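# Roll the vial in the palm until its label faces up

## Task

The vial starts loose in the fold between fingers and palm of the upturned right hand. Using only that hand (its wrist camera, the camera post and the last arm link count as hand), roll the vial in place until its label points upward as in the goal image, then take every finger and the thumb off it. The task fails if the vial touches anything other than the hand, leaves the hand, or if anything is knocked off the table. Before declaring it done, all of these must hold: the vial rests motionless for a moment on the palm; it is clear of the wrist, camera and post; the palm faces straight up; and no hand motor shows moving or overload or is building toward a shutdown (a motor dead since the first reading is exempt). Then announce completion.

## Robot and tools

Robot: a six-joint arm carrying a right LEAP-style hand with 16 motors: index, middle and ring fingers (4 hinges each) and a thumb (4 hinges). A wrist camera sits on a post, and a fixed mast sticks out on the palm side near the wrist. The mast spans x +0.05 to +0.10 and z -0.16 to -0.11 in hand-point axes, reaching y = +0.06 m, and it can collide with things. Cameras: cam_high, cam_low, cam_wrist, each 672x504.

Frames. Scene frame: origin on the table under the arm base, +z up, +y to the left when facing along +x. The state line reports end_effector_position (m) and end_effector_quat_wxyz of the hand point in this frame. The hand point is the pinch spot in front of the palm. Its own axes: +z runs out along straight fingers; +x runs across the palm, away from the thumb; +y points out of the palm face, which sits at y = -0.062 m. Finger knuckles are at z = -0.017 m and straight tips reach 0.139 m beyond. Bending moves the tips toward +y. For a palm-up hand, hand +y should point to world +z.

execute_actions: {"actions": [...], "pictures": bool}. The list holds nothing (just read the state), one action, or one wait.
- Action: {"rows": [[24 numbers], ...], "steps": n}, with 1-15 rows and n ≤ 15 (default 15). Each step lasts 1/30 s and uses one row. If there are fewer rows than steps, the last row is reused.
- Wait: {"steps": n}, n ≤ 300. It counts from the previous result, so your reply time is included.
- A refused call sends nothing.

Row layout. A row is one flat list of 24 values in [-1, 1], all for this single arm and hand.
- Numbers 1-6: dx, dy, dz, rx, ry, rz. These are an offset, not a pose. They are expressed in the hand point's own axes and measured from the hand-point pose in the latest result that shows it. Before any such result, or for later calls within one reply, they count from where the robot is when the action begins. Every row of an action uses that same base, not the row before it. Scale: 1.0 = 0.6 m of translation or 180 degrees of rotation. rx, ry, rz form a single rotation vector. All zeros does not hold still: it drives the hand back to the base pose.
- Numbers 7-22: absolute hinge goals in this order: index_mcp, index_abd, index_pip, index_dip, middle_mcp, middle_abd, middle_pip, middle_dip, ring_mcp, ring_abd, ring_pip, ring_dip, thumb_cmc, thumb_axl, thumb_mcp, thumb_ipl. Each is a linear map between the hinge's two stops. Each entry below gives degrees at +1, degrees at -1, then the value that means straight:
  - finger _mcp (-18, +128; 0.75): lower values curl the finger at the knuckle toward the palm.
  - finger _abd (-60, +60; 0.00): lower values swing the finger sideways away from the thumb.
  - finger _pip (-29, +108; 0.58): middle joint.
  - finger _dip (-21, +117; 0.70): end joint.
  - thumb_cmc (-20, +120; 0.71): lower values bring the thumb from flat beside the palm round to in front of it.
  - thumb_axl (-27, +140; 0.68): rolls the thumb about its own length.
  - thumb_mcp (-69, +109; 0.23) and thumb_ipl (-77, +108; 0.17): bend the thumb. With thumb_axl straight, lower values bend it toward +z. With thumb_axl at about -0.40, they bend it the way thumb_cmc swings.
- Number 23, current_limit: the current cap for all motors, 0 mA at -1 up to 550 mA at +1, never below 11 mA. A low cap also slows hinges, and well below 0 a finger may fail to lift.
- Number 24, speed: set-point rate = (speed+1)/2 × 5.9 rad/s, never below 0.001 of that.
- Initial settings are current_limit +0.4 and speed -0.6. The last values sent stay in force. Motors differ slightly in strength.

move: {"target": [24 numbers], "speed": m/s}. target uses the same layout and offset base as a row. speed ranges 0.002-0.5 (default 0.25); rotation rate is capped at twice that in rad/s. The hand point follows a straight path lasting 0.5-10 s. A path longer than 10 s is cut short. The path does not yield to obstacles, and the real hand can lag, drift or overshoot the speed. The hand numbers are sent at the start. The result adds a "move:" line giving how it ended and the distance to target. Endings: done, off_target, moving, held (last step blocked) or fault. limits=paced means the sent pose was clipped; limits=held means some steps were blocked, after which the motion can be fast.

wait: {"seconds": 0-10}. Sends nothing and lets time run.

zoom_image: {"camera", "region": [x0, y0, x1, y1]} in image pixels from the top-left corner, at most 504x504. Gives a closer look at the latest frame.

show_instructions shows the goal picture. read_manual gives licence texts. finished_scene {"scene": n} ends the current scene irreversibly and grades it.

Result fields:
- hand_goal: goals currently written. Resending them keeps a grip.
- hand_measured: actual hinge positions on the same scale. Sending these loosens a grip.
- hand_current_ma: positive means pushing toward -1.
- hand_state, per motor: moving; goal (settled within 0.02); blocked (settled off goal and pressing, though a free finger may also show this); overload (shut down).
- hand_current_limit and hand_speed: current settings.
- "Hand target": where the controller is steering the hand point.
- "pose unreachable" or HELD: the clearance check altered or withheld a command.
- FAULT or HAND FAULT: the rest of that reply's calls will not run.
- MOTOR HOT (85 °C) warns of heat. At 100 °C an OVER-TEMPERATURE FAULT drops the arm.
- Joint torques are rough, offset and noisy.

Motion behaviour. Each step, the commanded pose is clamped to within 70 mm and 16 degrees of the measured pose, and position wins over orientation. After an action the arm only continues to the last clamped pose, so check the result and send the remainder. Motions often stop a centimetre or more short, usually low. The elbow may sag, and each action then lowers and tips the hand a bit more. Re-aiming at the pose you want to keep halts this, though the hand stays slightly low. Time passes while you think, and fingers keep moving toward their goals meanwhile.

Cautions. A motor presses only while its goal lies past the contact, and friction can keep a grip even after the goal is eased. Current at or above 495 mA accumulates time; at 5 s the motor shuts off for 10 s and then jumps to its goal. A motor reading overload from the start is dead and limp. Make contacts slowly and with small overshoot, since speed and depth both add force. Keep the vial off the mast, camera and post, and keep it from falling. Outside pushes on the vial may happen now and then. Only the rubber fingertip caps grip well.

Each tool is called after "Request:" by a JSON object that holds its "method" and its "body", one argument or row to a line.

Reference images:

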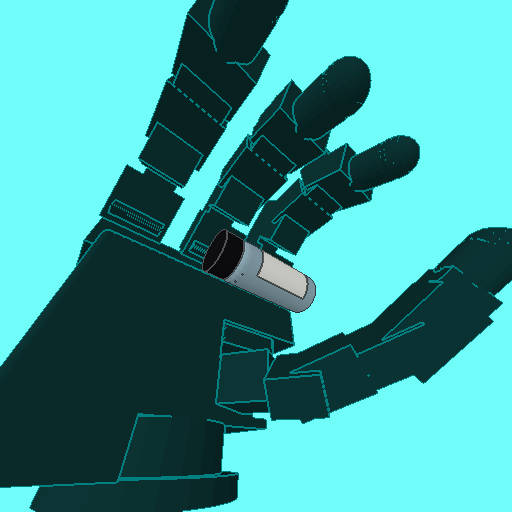

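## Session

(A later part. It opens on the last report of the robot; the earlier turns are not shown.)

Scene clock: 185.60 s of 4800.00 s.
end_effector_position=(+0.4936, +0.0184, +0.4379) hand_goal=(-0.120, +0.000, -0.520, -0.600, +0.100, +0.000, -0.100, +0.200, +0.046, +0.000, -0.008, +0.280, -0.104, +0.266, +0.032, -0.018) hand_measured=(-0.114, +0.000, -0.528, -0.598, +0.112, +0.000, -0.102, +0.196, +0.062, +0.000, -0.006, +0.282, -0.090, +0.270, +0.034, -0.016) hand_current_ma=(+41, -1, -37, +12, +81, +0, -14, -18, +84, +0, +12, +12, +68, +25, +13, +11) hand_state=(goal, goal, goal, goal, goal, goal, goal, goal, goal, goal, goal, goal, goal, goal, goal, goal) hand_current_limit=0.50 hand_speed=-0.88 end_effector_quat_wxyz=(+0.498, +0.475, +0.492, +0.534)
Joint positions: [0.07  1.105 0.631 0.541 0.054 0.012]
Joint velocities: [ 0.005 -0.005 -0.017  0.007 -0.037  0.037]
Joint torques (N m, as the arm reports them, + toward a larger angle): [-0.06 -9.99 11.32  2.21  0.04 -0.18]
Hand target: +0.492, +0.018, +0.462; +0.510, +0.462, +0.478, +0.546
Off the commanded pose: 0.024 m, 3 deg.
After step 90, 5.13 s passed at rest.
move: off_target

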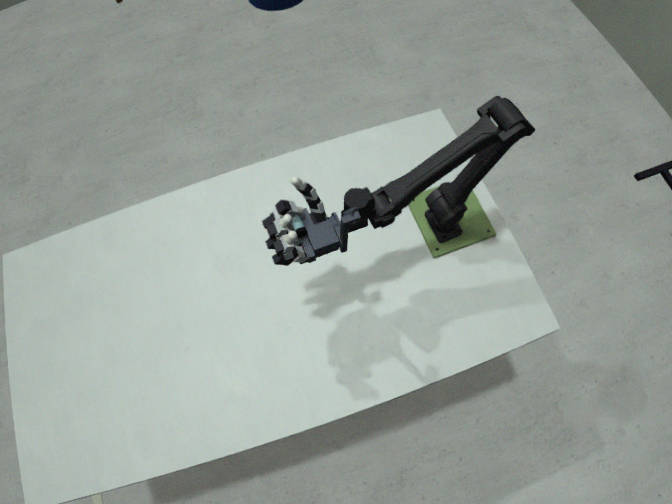

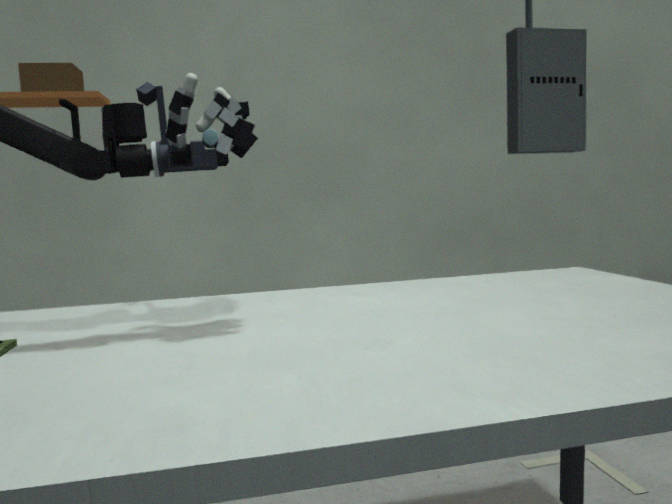

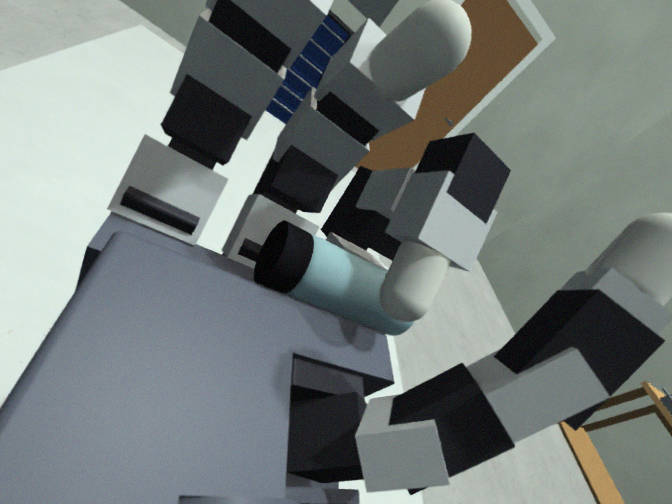

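Request:
{"method": "move", "body": {
  "target": [0,0.04,0.002,-0.016,0,0, 0.41,0,-0.6,-0.1, 0.1,0,-0.1,0.2, 0.046,0,-0.008,0.28, -0.104,0.266,0.032,-0.018, 0.7,-0.4]
}}

Request:
{"method": "move", "body": {
  "target": [0,0.04,0.002,-0.016,0,0, 0.41,0,-1,-0.1, 0.1,0,-0.1,0.2, 0.046,0,-0.008,0.28, -0.104,0.266,0.032,-0.018, 0.7,-0.5]
}}

Request:
{"method": "move", "body": {
  "target": [0,0.04,0.002,-0.016,0,0, 0.2,0,-0.97,-0.1, 0.1,0,-0.1,0.2, 0.046,0,-0.008,0.28, -0.104,0.266,0.032,-0.018, 0.7,-0.85]
}}

Request:
{"method": "move", "body": {
  "target": [0,0.04,0.002,-0.016,0,0, -0.1,0,-0.72,-0.36, 0.1,0,-0.1,0.2, 0.046,0,-0.008,0.28, -0.104,0.266,0.032,-0.018, 0.7,-0.85]
}}

Request:
{"method": "zoom_image", "body": {
  "camera": "cam_low",
  "region": [185, 110, 245, 160]
}}

Scene clock: 199.90 s of 4800.00 s.
end_effector_position=(+0.4936, +0.0184, +0.4379) hand_goal=(+0.410, +0.000, -0.600, -0.100, +0.100, +0.000, -0.100, +0.200, +0.046, +0.000, -0.008, +0.280, -0.104, +0.266, +0.032, -0.018) hand_measured=(+0.414, +0.000, -0.600, -0.104, +0.112, +0.000, -0.102, +0.196, +0.062, +0.000, -0.006, +0.282, -0.090, +0.270, +0.034, -0.016) hand_current_ma=(+27, -1, +3, -21, +81, +0, -14, -18, +84, +0, +12, +12, +68, +25, +13, +11) hand_state=(goal, goal, goal, goal, goal, goal, goal, goal, goal, goal, goal, goal, goal, goal, goal, goal) hand_current_limit=0.70 hand_speed=-0.40 end_effector_quat_wxyz=(+0.498, +0.475, +0.492, +0.534)
Joint positions: [0.07  1.105 0.631 0.541 0.054 0.012]
Joint velocities: [-0.005  0.005 -0.007 -0.007  0.022  0.007]
Joint torques (N m, as the arm reports them, + toward a larger angle): [ 0.14 -9.89 11.38  2.21  0.01 -0.15]
Hand target: +0.492, +0.018, +0.462; +0.510, +0.462, +0.478, +0.546
Off the commanded pose: 0.024 m, 3 deg.
After step 90, 10.60 s passed at rest.
move: off_target

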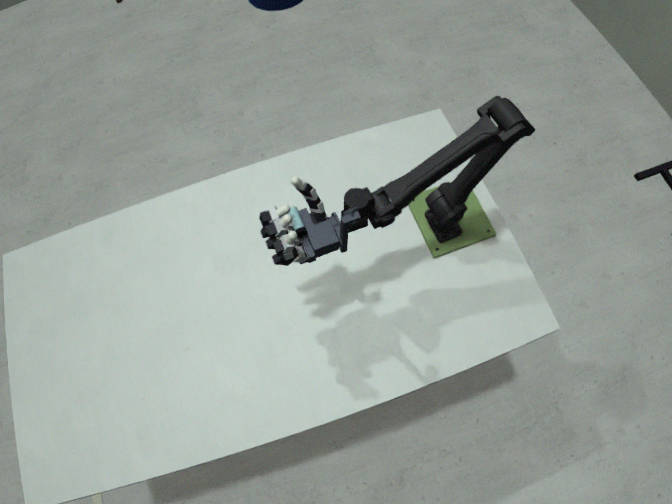

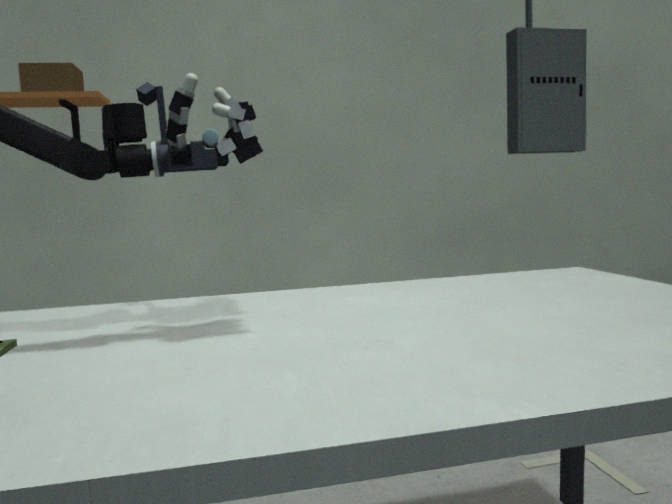

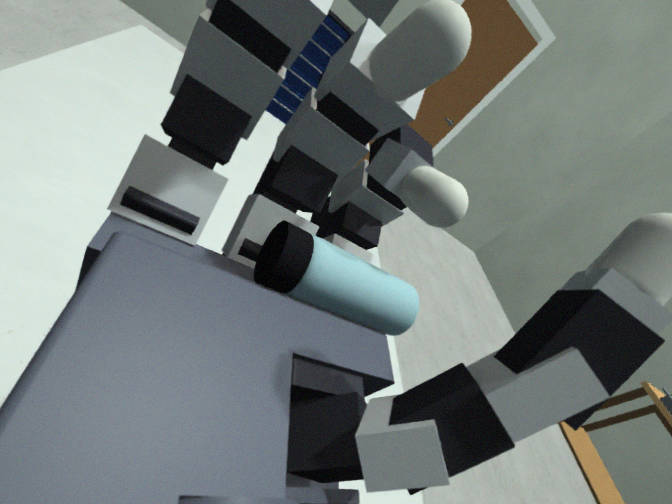

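Scene clock: 200.60 s of 4800.00 s.
end_effector_position=(+0.4936, +0.0184, +0.4379) hand_goal=(+0.410, +0.000, -1.000, -0.100, +0.100, +0.000, -0.100, +0.200, +0.046, +0.000, -0.008, +0.280, -0.104, +0.266, +0.032, -0.018) hand_measured=(+0.416, +0.000, -0.986, -0.100, +0.112, +0.000, -0.102, +0.196, +0.062, +0.000, -0.006, +0.282, -0.090, +0.270, +0.034, -0.016) hand_current_ma=(+41, -1, +77, +2, +81, +0, -14, -18, +84, +0, +12, +12, +68, +25, +13, +11) hand_state=(goal, goal, goal, goal, goal, goal, goal, goal, goal, goal, goal, goal, goal, goal, goal, goal) hand_current_limit=0.70 hand_speed=-0.50 end_effector_quat_wxyz=(+0.498, +0.475, +0.492, +0.534)
Joint positions: [0.07  1.105 0.631 0.541 0.054 0.012]
Joint velocities: [ 0.015  0.005  0.007 -0.002 -0.037 -0.022]
Joint torques (N m, as the arm reports them, + toward a larger angle): [ 0.55 -9.72 11.35  2.37  0.03 -0.17]
Hand target: +0.492, +0.018, +0.462; +0.510, +0.462, +0.478, +0.546
Off the commanded pose: 0.024 m, 3 deg.
move: off_target

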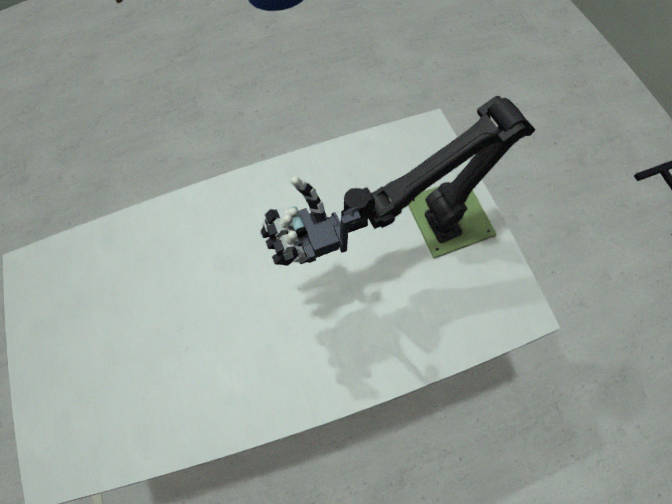

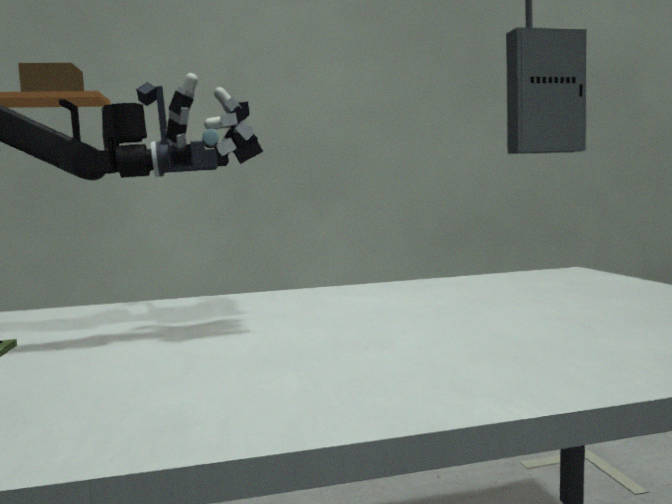

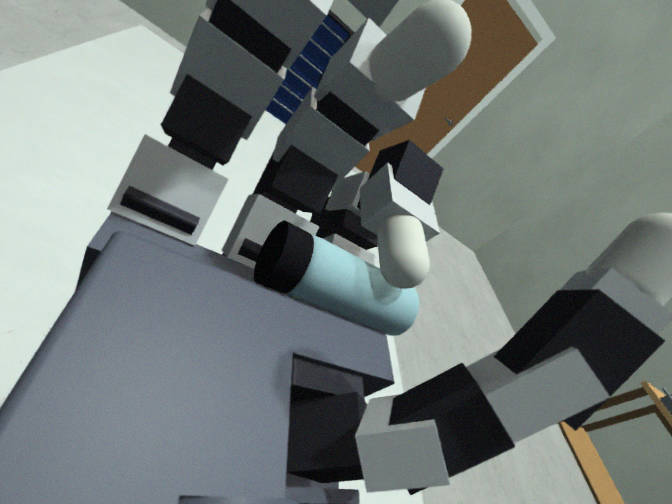

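Scene clock: 201.47 s of 4800.00 s.
end_effector_position=(+0.4936, +0.0184, +0.4379) hand_goal=(+0.200, +0.000, -0.970, -0.100, +0.100, +0.000, -0.100, +0.200, +0.046, +0.000, -0.008, +0.280, -0.104, +0.266, +0.032, -0.018) hand_measured=(+0.232, +0.000, -0.950, -0.090, +0.112, +0.000, -0.102, +0.196, +0.062, +0.000, -0.006, +0.282, -0.090, +0.270, +0.034, -0.016) hand_current_ma=(+198, -1, +109, +46, +81, +0, -14, -18, +84, +0, +12, +12, +68, +25, +13, +11) hand_state=(blocked, goal, blocked, goal, goal, goal, goal, goal, goal, goal, goal, goal, goal, goal, goal, goal) hand_current_limit=0.70 hand_speed=-0.85 end_effector_quat_wxyz=(+0.498, +0.475, +0.492, +0.534)
Joint positions: [0.07  1.105 0.631 0.541 0.054 0.012]
Joint velocities: [-0.005  0.005 -0.002 -0.007 -0.022 -0.022]
Joint torques (N m, as the arm reports them, + toward a larger angle): [-0.48 -9.86 11.4   2.28  0.   -0.16]
Hand target: +0.492, +0.018, +0.462; +0.510, +0.462, +0.478, +0.546
Off the commanded pose: 0.024 m, 3 deg.
move: off_target

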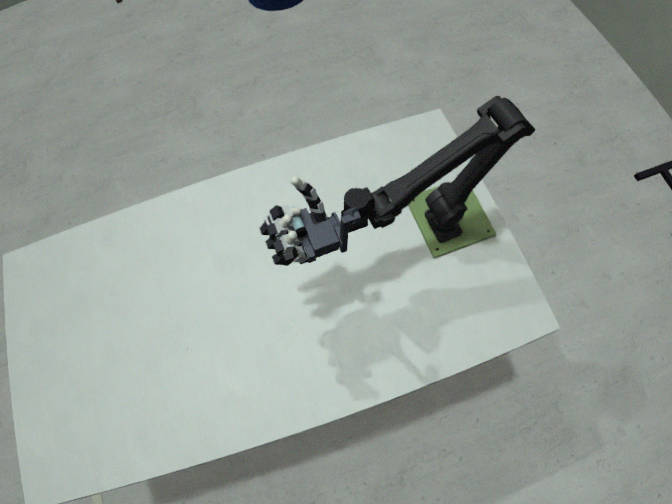

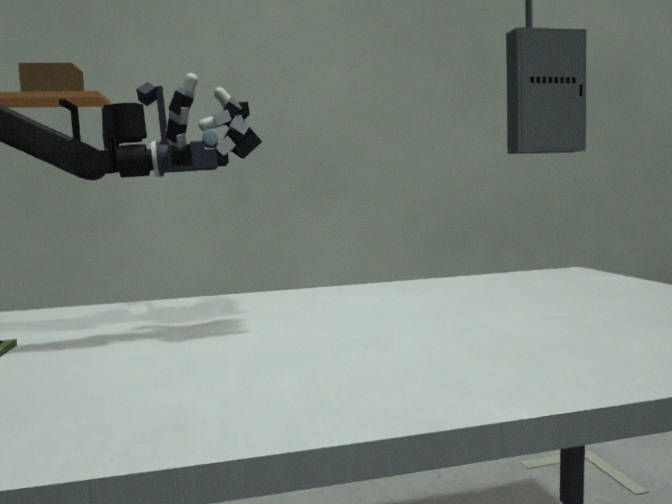

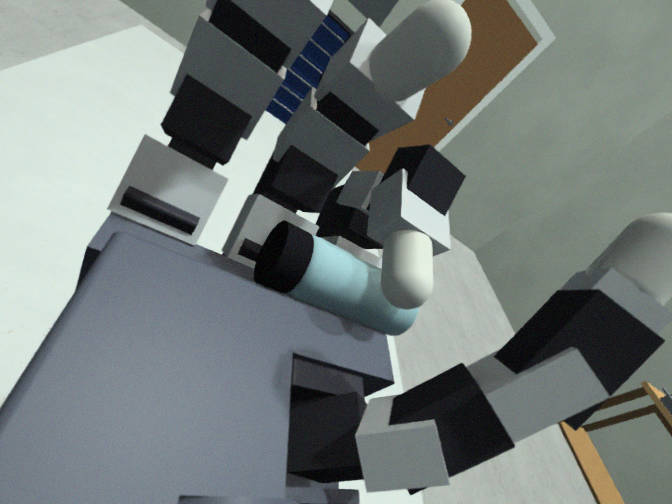

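Scene clock: 202.57 s of 4800.00 s.
end_effector_position=(+0.4936, +0.0184, +0.4379) hand_goal=(-0.100, +0.000, -0.720, -0.360, +0.100, +0.000, -0.100, +0.200, +0.046, +0.000, -0.008, +0.280, -0.104, +0.266, +0.032, -0.018) hand_measured=(-0.094, +0.000, -0.726, -0.358, +0.112, +0.000, -0.102, +0.196, +0.062, +0.000, -0.006, +0.282, -0.090, +0.270, +0.034, -0.016) hand_current_ma=(+40, -1, -27, +12, +81, +0, -14, -18, +84, +0, +12, +12, +68, +25, +13, +11) hand_state=(goal, goal, goal, goal, goal, goal, goal, goal, goal, goal, goal, goal, goal, goal, goal, goal) hand_current_limit=0.70 hand_speed=-0.85 end_effector_quat_wxyz=(+0.498, +0.475, +0.492, +0.534)
Joint positions: [0.07  1.105 0.631 0.541 0.054 0.012]
Joint velocities: [-0.005 -0.015  0.007  0.002 -0.007  0.007]
Joint torques (N m, as the arm reports them, + toward a larger angle): [ 0.38 -9.73 11.39  2.11  0.   -0.17]
Hand target: +0.492, +0.018, +0.462; +0.510, +0.462, +0.478, +0.546
Off the commanded pose: 0.024 m, 3 deg.
move: off_target

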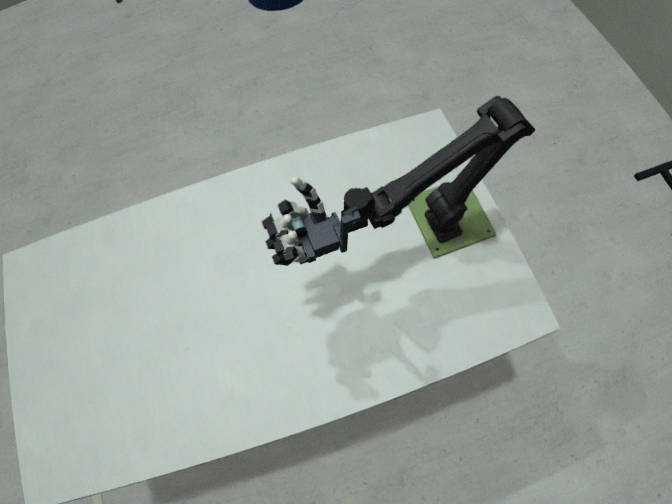

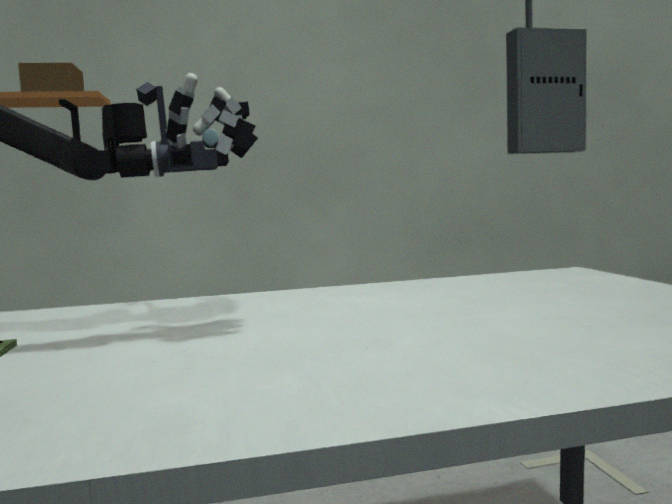

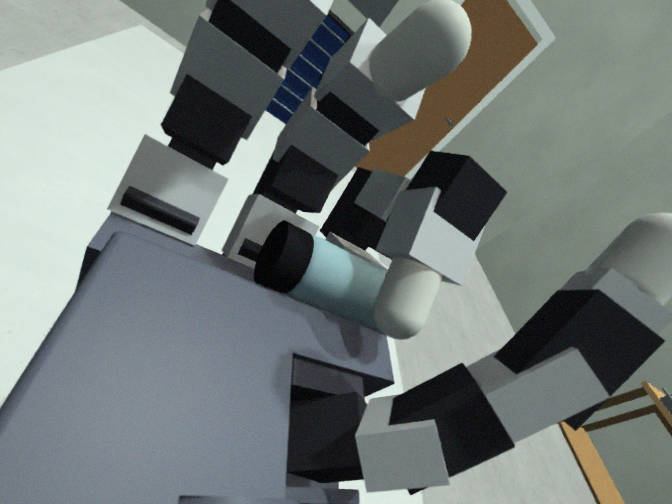

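Region (185, 110, 245, 160) of cam_low's 672x504 image, scaled by 8.400, with more detail than that image has.

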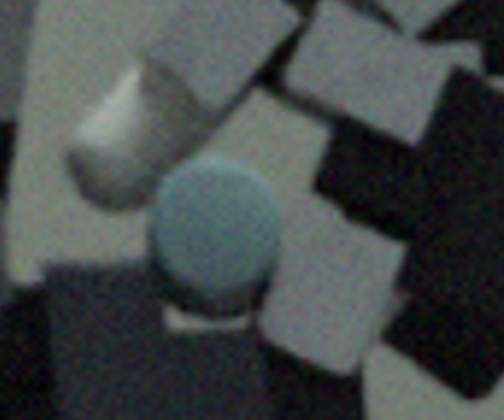

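Request:
{"method": "move", "body": {
  "target": [0,0.04,0.002,-0.016,0,0, 0.43,0,-0.72,-0.11, 0.2,0,0.5,0.6, 0.2,0,0.5,0.6, -0.104,0.266,0.032,-0.018, 0.7,-0.4]
}}

Request:
{"method": "move", "body": {
  "target": [0,0.04,0.002,-0.016,0,0, 0.43,0,-1,-0.11, 0.2,0,0.5,0.6, 0.2,0,0.5,0.6, -0.104,0.266,0.032,-0.018, 0.7,-0.5]
}}

Request:
{"method": "move", "body": {
  "target": [0,0.04,0.002,-0.016,0,0, 0.22,0,-1,-0.1, 0.2,0,0.5,0.6, 0.2,0,0.5,0.6, -0.104,0.266,0.032,-0.018, 0.7,-0.85]
}}

Request:
{"method": "move", "body": {
  "target": [0,0.04,0.002,-0.016,0,0, -0.1,0,-0.72,-0.36, 0.2,0,0.5,0.6, 0.2,0,0.5,0.6, -0.104,0.266,0.032,-0.018, 0.7,-0.85]
}}

Request:
{"method": "zoom_image", "body": {
  "camera": "cam_high",
  "region": [265, 190, 325, 250]
}}

Scene clock: 210.83 s of 4800.00 s.
end_effector_position=(+0.4936, +0.0184, +0.4379) hand_goal=(+0.430, +0.000, -0.720, -0.110, +0.200, +0.000, +0.500, +0.600, +0.200, +0.000, +0.500, +0.600, -0.104, +0.266, +0.032, -0.018) hand_measured=(+0.434, +0.000, -0.726, -0.114, +0.206, +0.000, +0.500, +0.598, +0.208, +0.000, +0.500, +0.598, -0.090, +0.270, +0.034, -0.016) hand_current_ma=(+26, -1, -26, -21, +41, +0, -2, -12, +45, +0, -2, -12, +68, +25, +13, +11) hand_state=(goal, goal, goal, goal, goal, goal, goal, goal, goal, goal, goal, goal, goal, goal, goal, goal) hand_current_limit=0.70 hand_speed=-0.40 end_effector_quat_wxyz=(+0.498, +0.475, +0.492, +0.534)
Joint positions: [0.07  1.105 0.631 0.541 0.054 0.012]
Joint velocities: [-0.015 -0.015 -0.012 -0.002  0.007 -0.007]
Joint torques (N m, as the arm reports them, + toward a larger angle): [  0.16 -10.27  11.36   2.06   0.01  -0.16]
Hand target: +0.492, +0.018, +0.462; +0.510, +0.462, +0.478, +0.546
Off the commanded pose: 0.024 m, 3 deg.
After step 90, 4.57 s passed at rest.
move: off_target

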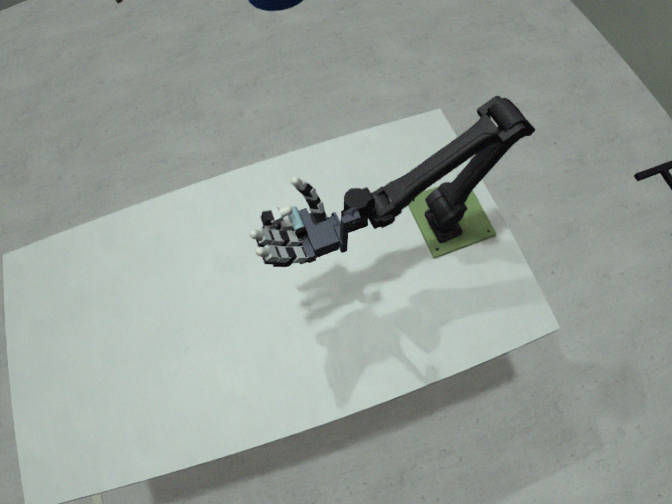

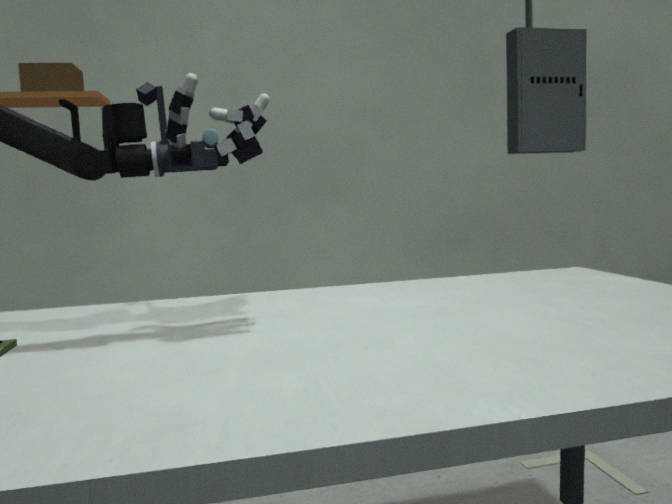

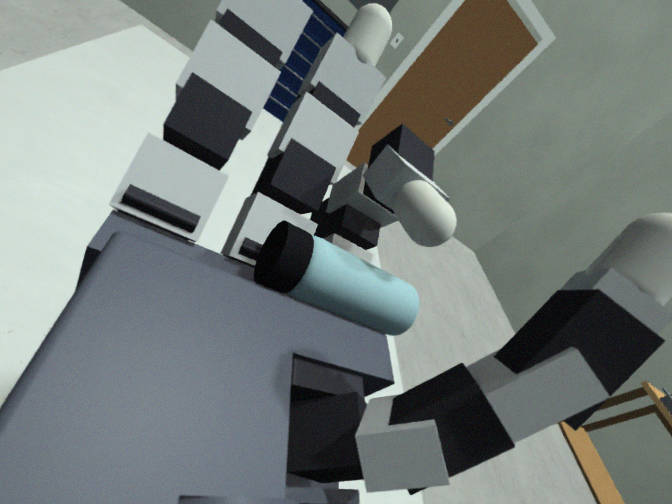

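Scene clock: 211.53 s of 4800.00 s.
end_effector_position=(+0.4936, +0.0184, +0.4379) hand_goal=(+0.430, +0.000, -1.000, -0.110, +0.200, +0.000, +0.500, +0.600, +0.200, +0.000, +0.500, +0.600, -0.104, +0.266, +0.032, -0.018) hand_measured=(+0.436, +0.000, -0.986, -0.110, +0.206, +0.000, +0.500, +0.598, +0.208, +0.000, +0.500, +0.598, -0.090, +0.270, +0.034, -0.016) hand_current_ma=(+41, -1, +76, +2, +41, +0, -2, -12, +45, +0, -2, -12, +68, +25, +13, +11) hand_state=(goal, goal, goal, goal, goal, goal, goal, goal, goal, goal, goal, goal, goal, goal, goal, goal) hand_current_limit=0.70 hand_speed=-0.50 end_effector_quat_wxyz=(+0.498, +0.475, +0.492, +0.534)
Joint positions: [0.07  1.105 0.631 0.541 0.054 0.012]
Joint velocities: [-0.005 -0.005 -0.002 -0.027 -0.007 -0.022]
Joint torques (N m, as the arm reports them, + toward a larger angle): [  0.56 -10.5   11.49   2.37   0.06  -0.18]
Hand target: +0.492, +0.018, +0.462; +0.510, +0.462, +0.478, +0.546
Off the commanded pose: 0.024 m, 3 deg.
move: off_target

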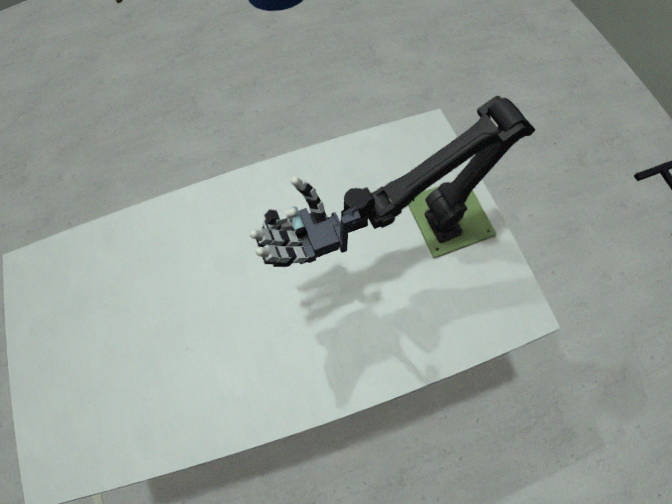

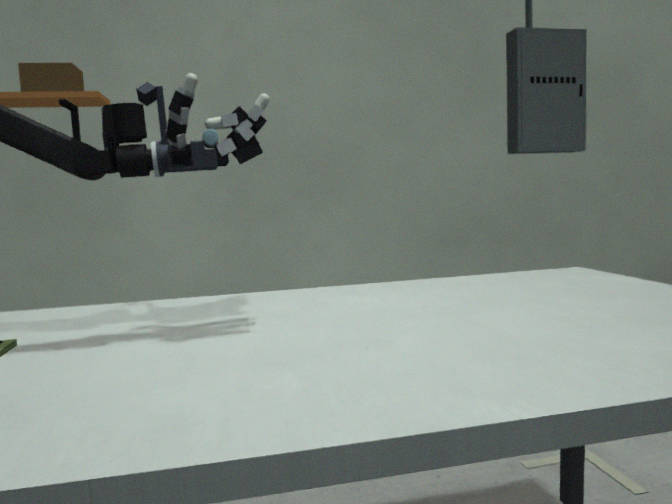

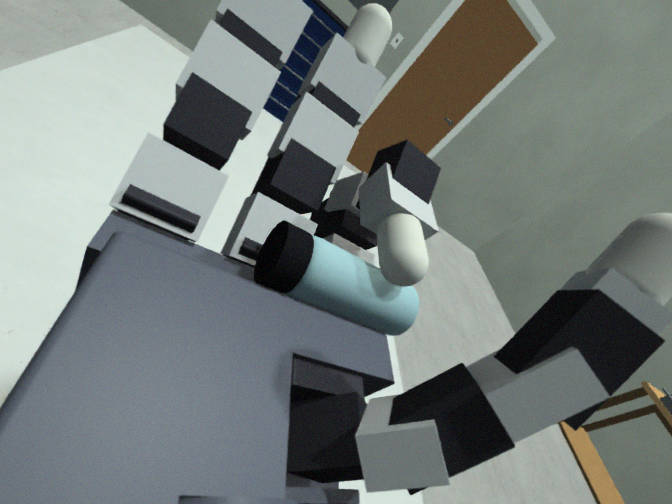

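Scene clock: 212.53 s of 4800.00 s.
end_effector_position=(+0.4936, +0.0184, +0.4379) hand_goal=(+0.220, +0.000, -1.000, -0.100, +0.200, +0.000, +0.500, +0.600, +0.200, +0.000, +0.500, +0.600, -0.104, +0.266, +0.032, -0.018) hand_measured=(+0.302, +0.000, -0.938, -0.072, +0.206, +0.000, +0.500, +0.598, +0.208, +0.000, +0.500, +0.598, -0.090, +0.270, +0.034, -0.016) hand_current_ma=(+464, -1, +326, +143, +41, +0, -2, -12, +45, +0, -2, -12, +68, +25, +13, +11) hand_state=(blocked, goal, blocked, blocked, goal, goal, goal, goal, goal, goal, goal, goal, goal, goal, goal, goal) hand_current_limit=0.70 hand_speed=-0.85 end_effector_quat_wxyz=(+0.498, +0.475, +0.492, +0.534)
Joint positions: [0.07  1.105 0.631 0.541 0.054 0.012]
Joint velocities: [-0.005 -0.005 -0.012  0.002 -0.037 -0.022]
Joint torques (N m, as the arm reports them, + toward a larger angle): [  0.17 -10.    11.4    2.31   0.01  -0.19]
Hand target: +0.492, +0.018, +0.462; +0.510, +0.462, +0.478, +0.546
Off the commanded pose: 0.024 m, 3 deg.
move: off_target

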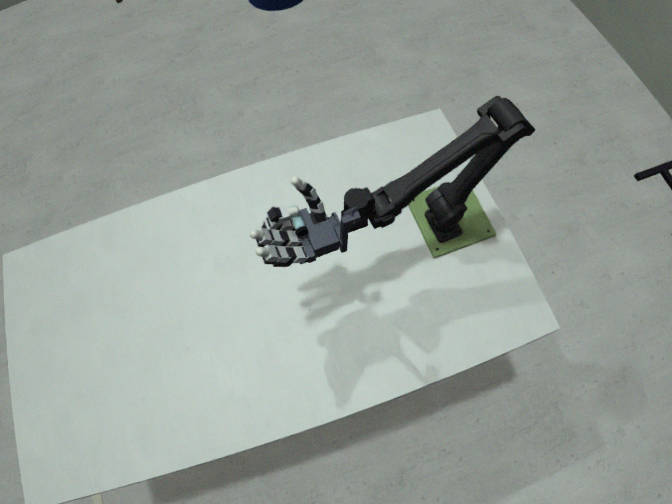

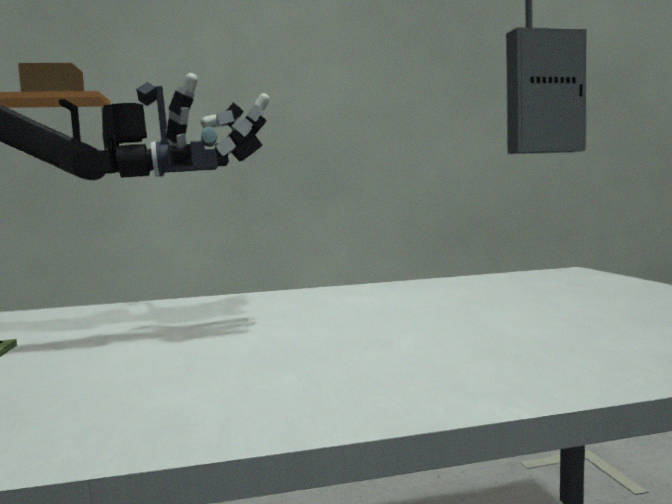

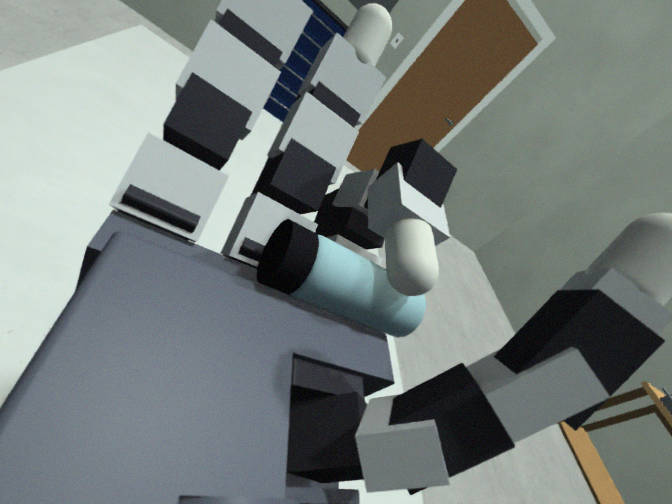

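Scene clock: 213.83 s of 4800.00 s.
end_effector_position=(+0.4936, +0.0184, +0.4379) hand_goal=(-0.100, +0.000, -0.720, -0.360, +0.200, +0.000, +0.500, +0.600, +0.200, +0.000, +0.500, +0.600, -0.104, +0.266, +0.032, -0.018) hand_measured=(+0.016, +0.000, -0.658, -0.316, +0.206, +0.000, +0.500, +0.598, +0.208, +0.000, +0.500, +0.598, -0.090, +0.270, +0.034, -0.016) hand_current_ma=(+464, -1, +326, +227, +41, +0, -2, -12, +45, +0, -2, -12, +68, +25, +13, +11) hand_state=(blocked, goal, blocked, blocked, goal, goal, goal, goal, goal, goal, goal, goal, goal, goal, goal, goal) hand_current_limit=0.70 hand_speed=-0.85 end_effector_quat_wxyz=(+0.498, +0.475, +0.492, +0.534)
Joint positions: [0.07  1.105 0.631 0.541 0.054 0.012]
Joint velocities: [-0.015 -0.015 -0.017  0.002 -0.037  0.051]
Joint torques (N m, as the arm reports them, + toward a larger angle): [ 0.62 -9.96 11.37  2.21  0.02 -0.17]
Hand target: +0.492, +0.018, +0.462; +0.510, +0.462, +0.478, +0.546
Off the commanded pose: 0.024 m, 3 deg.
move: off_target

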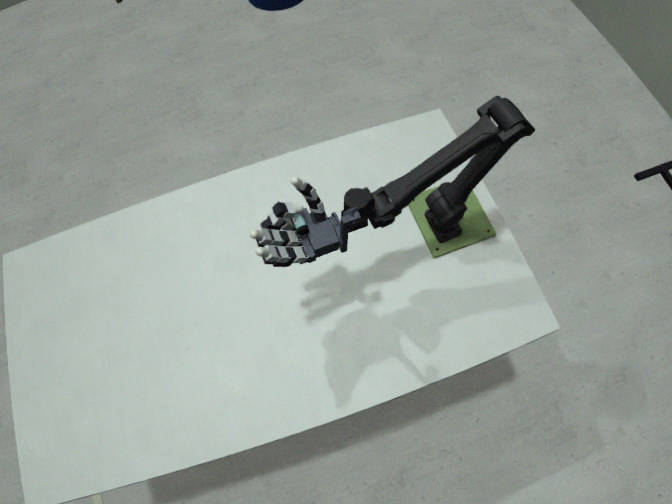

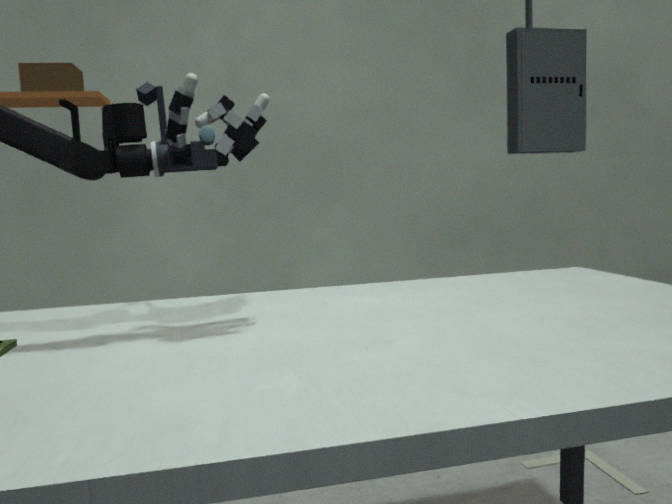

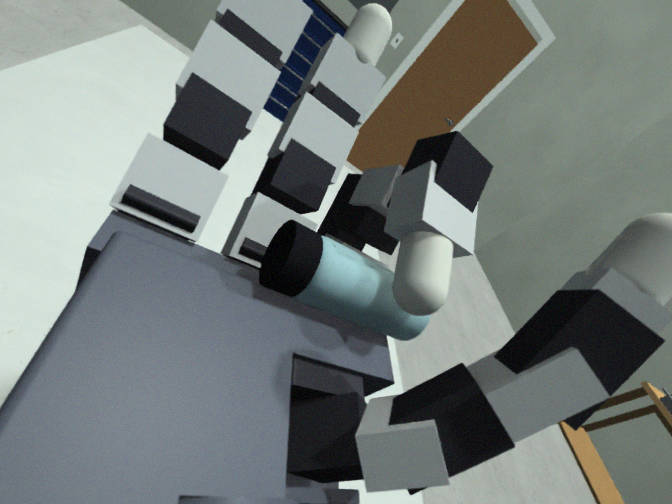

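Region (265, 190, 325, 250) of cam_high's 672x504 image, scaled by 8.400, with more detail than that image has.

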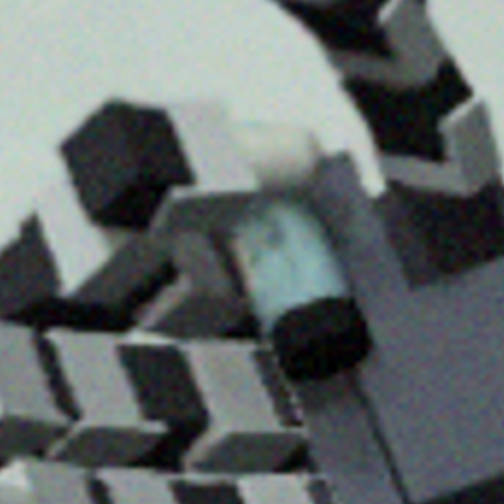

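Label edge is appearing on the finger side. Continue steepening.

Request:
{"method": "move", "body": {
  "target": [0,0.04,0.002,-0.016,0,0, -0.14,0,-0.52,-0.6, 0.2,0,0.5,0.6, 0.2,0,0.5,0.6, -0.104,0.266,0.032,-0.018, 0.6,-0.85]
}}

Request:
{"method": "zoom_image", "body": {
  "camera": "cam_high",
  "region": [265, 190, 325, 250]
}}

Scene clock: 221.10 s of 4800.00 s.
end_effector_position=(+0.4936, +0.0184, +0.4379) hand_goal=(-0.140, +0.000, -0.520, -0.600, +0.200, +0.000, +0.500, +0.600, +0.200, +0.000, +0.500, +0.600, -0.104, +0.266, +0.032, -0.018) hand_measured=(-0.090, +0.000, -0.478, -0.558, +0.206, +0.000, +0.500, +0.598, +0.208, +0.000, +0.500, +0.598, -0.090, +0.270, +0.034, -0.016) hand_current_ma=(+305, -1, +223, +211, +41, +0, -2, -12, +45, +0, -2, -12, +68, +25, +13, +11) hand_state=(blocked, goal, blocked, blocked, goal, goal, goal, goal, goal, goal, goal, goal, goal, goal, goal, goal) hand_current_limit=0.60 hand_speed=-0.85 end_effector_quat_wxyz=(+0.498, +0.475, +0.492, +0.534)
Joint positions: [0.07  1.105 0.631 0.541 0.054 0.012]
Joint velocities: [-0.005  0.005  0.007  0.022 -0.007  0.037]
Joint torques (N m, as the arm reports them, + toward a larger angle): [ -0.04 -10.11  11.52   2.3    0.03  -0.17]
Hand target: +0.492, +0.018, +0.462; +0.510, +0.462, +0.478, +0.546
Off the commanded pose: 0.024 m, 3 deg.
After step 90, 3.37 s passed at rest.
move: off_target

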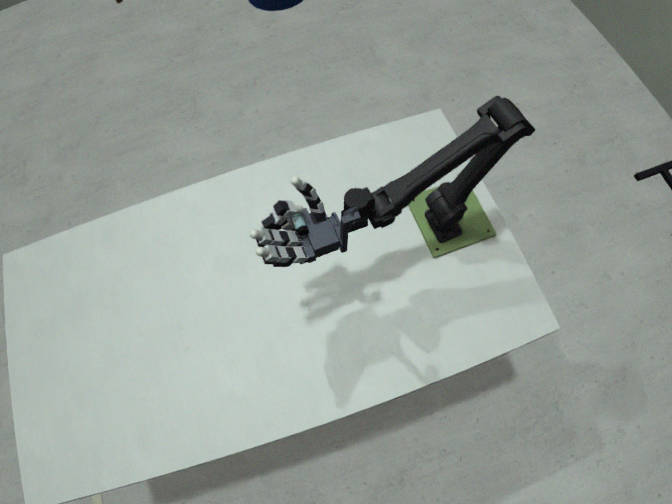

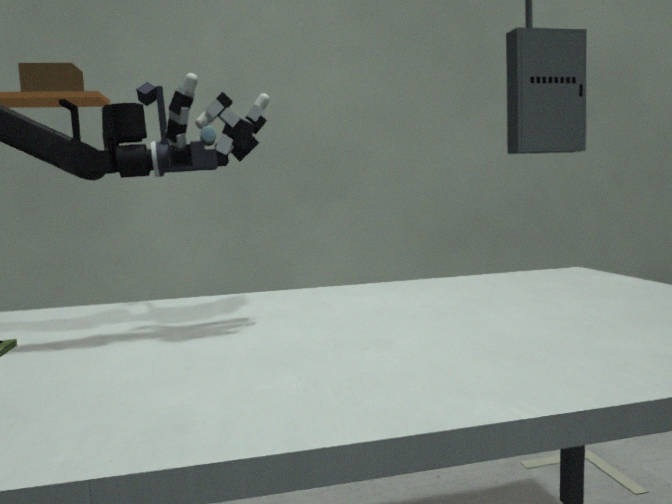

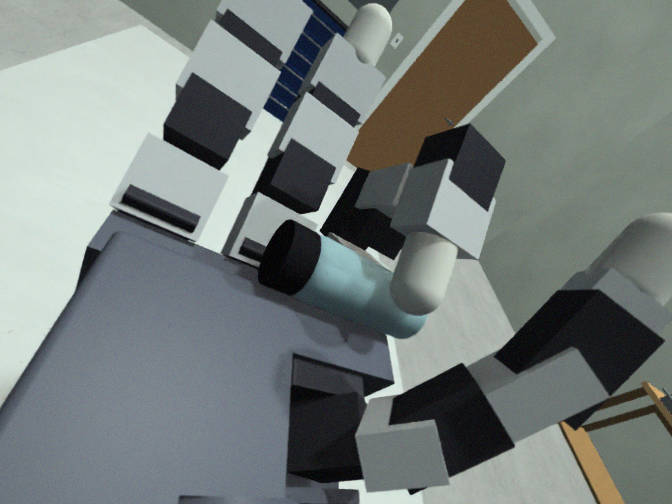

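Region (265, 190, 325, 250) of cam_high's 672x504 image, scaled by 8.400, with more detail than that image has.

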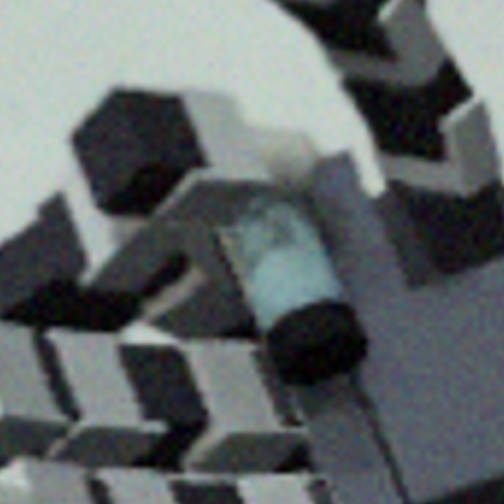

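Request:
{"method": "move", "body": {
  "target": [0,0.04,0.002,-0.016,0,0, -0.26,0,-0.4,-0.72, 0.2,0,0.5,0.6, 0.2,0,0.5,0.6, -0.104,0.266,0.032,-0.018, 0.6,-0.85]
}}

Request:
{"method": "zoom_image", "body": {
  "camera": "cam_high",
  "region": [265, 190, 325, 250]
}}

Scene clock: 225.40 s of 4800.00 s.
end_effector_position=(+0.4936, +0.0184, +0.4379) hand_goal=(-0.260, +0.000, -0.400, -0.720, +0.200, +0.000, +0.500, +0.600, +0.200, +0.000, +0.500, +0.600, -0.104, +0.266, +0.032, -0.018) hand_measured=(-0.244, +0.000, -0.398, -0.716, +0.206, +0.000, +0.500, +0.598, +0.208, +0.000, +0.500, +0.598, -0.090, +0.270, +0.034, -0.016) hand_current_ma=(+101, -1, +15, +25, +41, +0, -2, -12, +45, +0, -2, -12, +68, +24, +13, +11) hand_state=(goal, goal, goal, goal, goal, goal, goal, goal, goal, goal, goal, goal, goal, goal, goal, goal) hand_current_limit=0.60 hand_speed=-0.85 end_effector_quat_wxyz=(+0.498, +0.475, +0.492, +0.534)
Joint positions: [0.07  1.105 0.631 0.541 0.054 0.012]
Joint velocities: [ 0.005 -0.015  0.012  0.027 -0.081 -0.007]
Joint torques (N m, as the arm reports them, + toward a larger angle): [ 0.42 -9.55 11.47  2.37  0.03 -0.18]
Hand target: +0.492, +0.018, +0.462; +0.510, +0.462, +0.478, +0.546
Off the commanded pose: 0.024 m, 3 deg.
After step 90, 0.60 s passed at rest.
move: off_target

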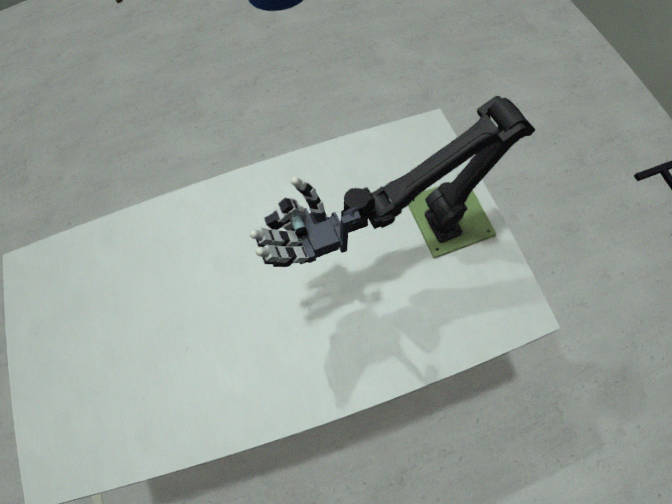

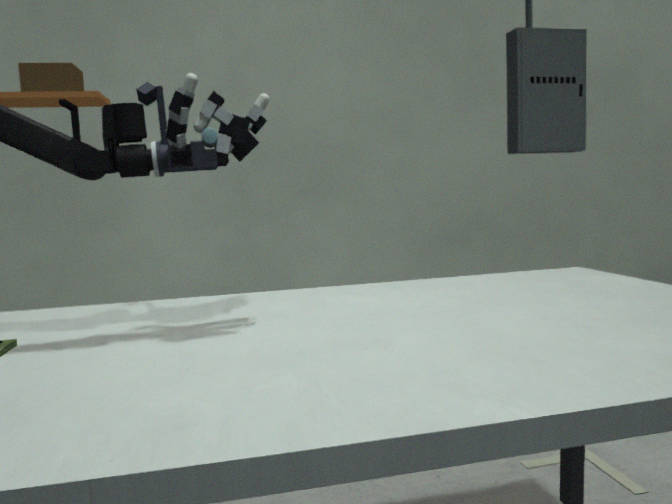

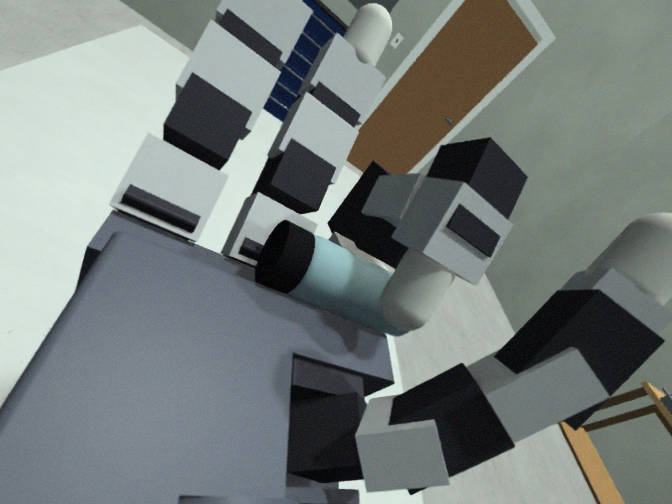

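Region (265, 190, 325, 250) of cam_high's 672x504 image, scaled by 8.400, with more detail than that image has.

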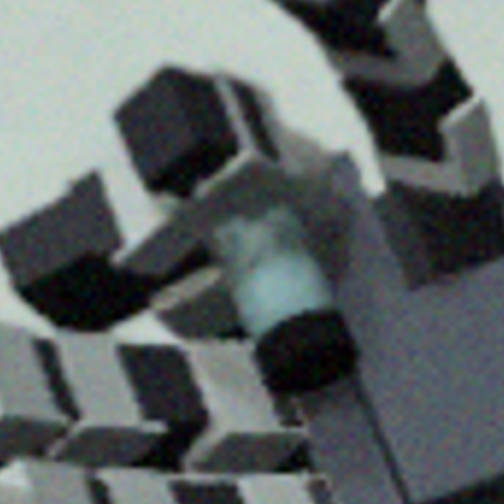

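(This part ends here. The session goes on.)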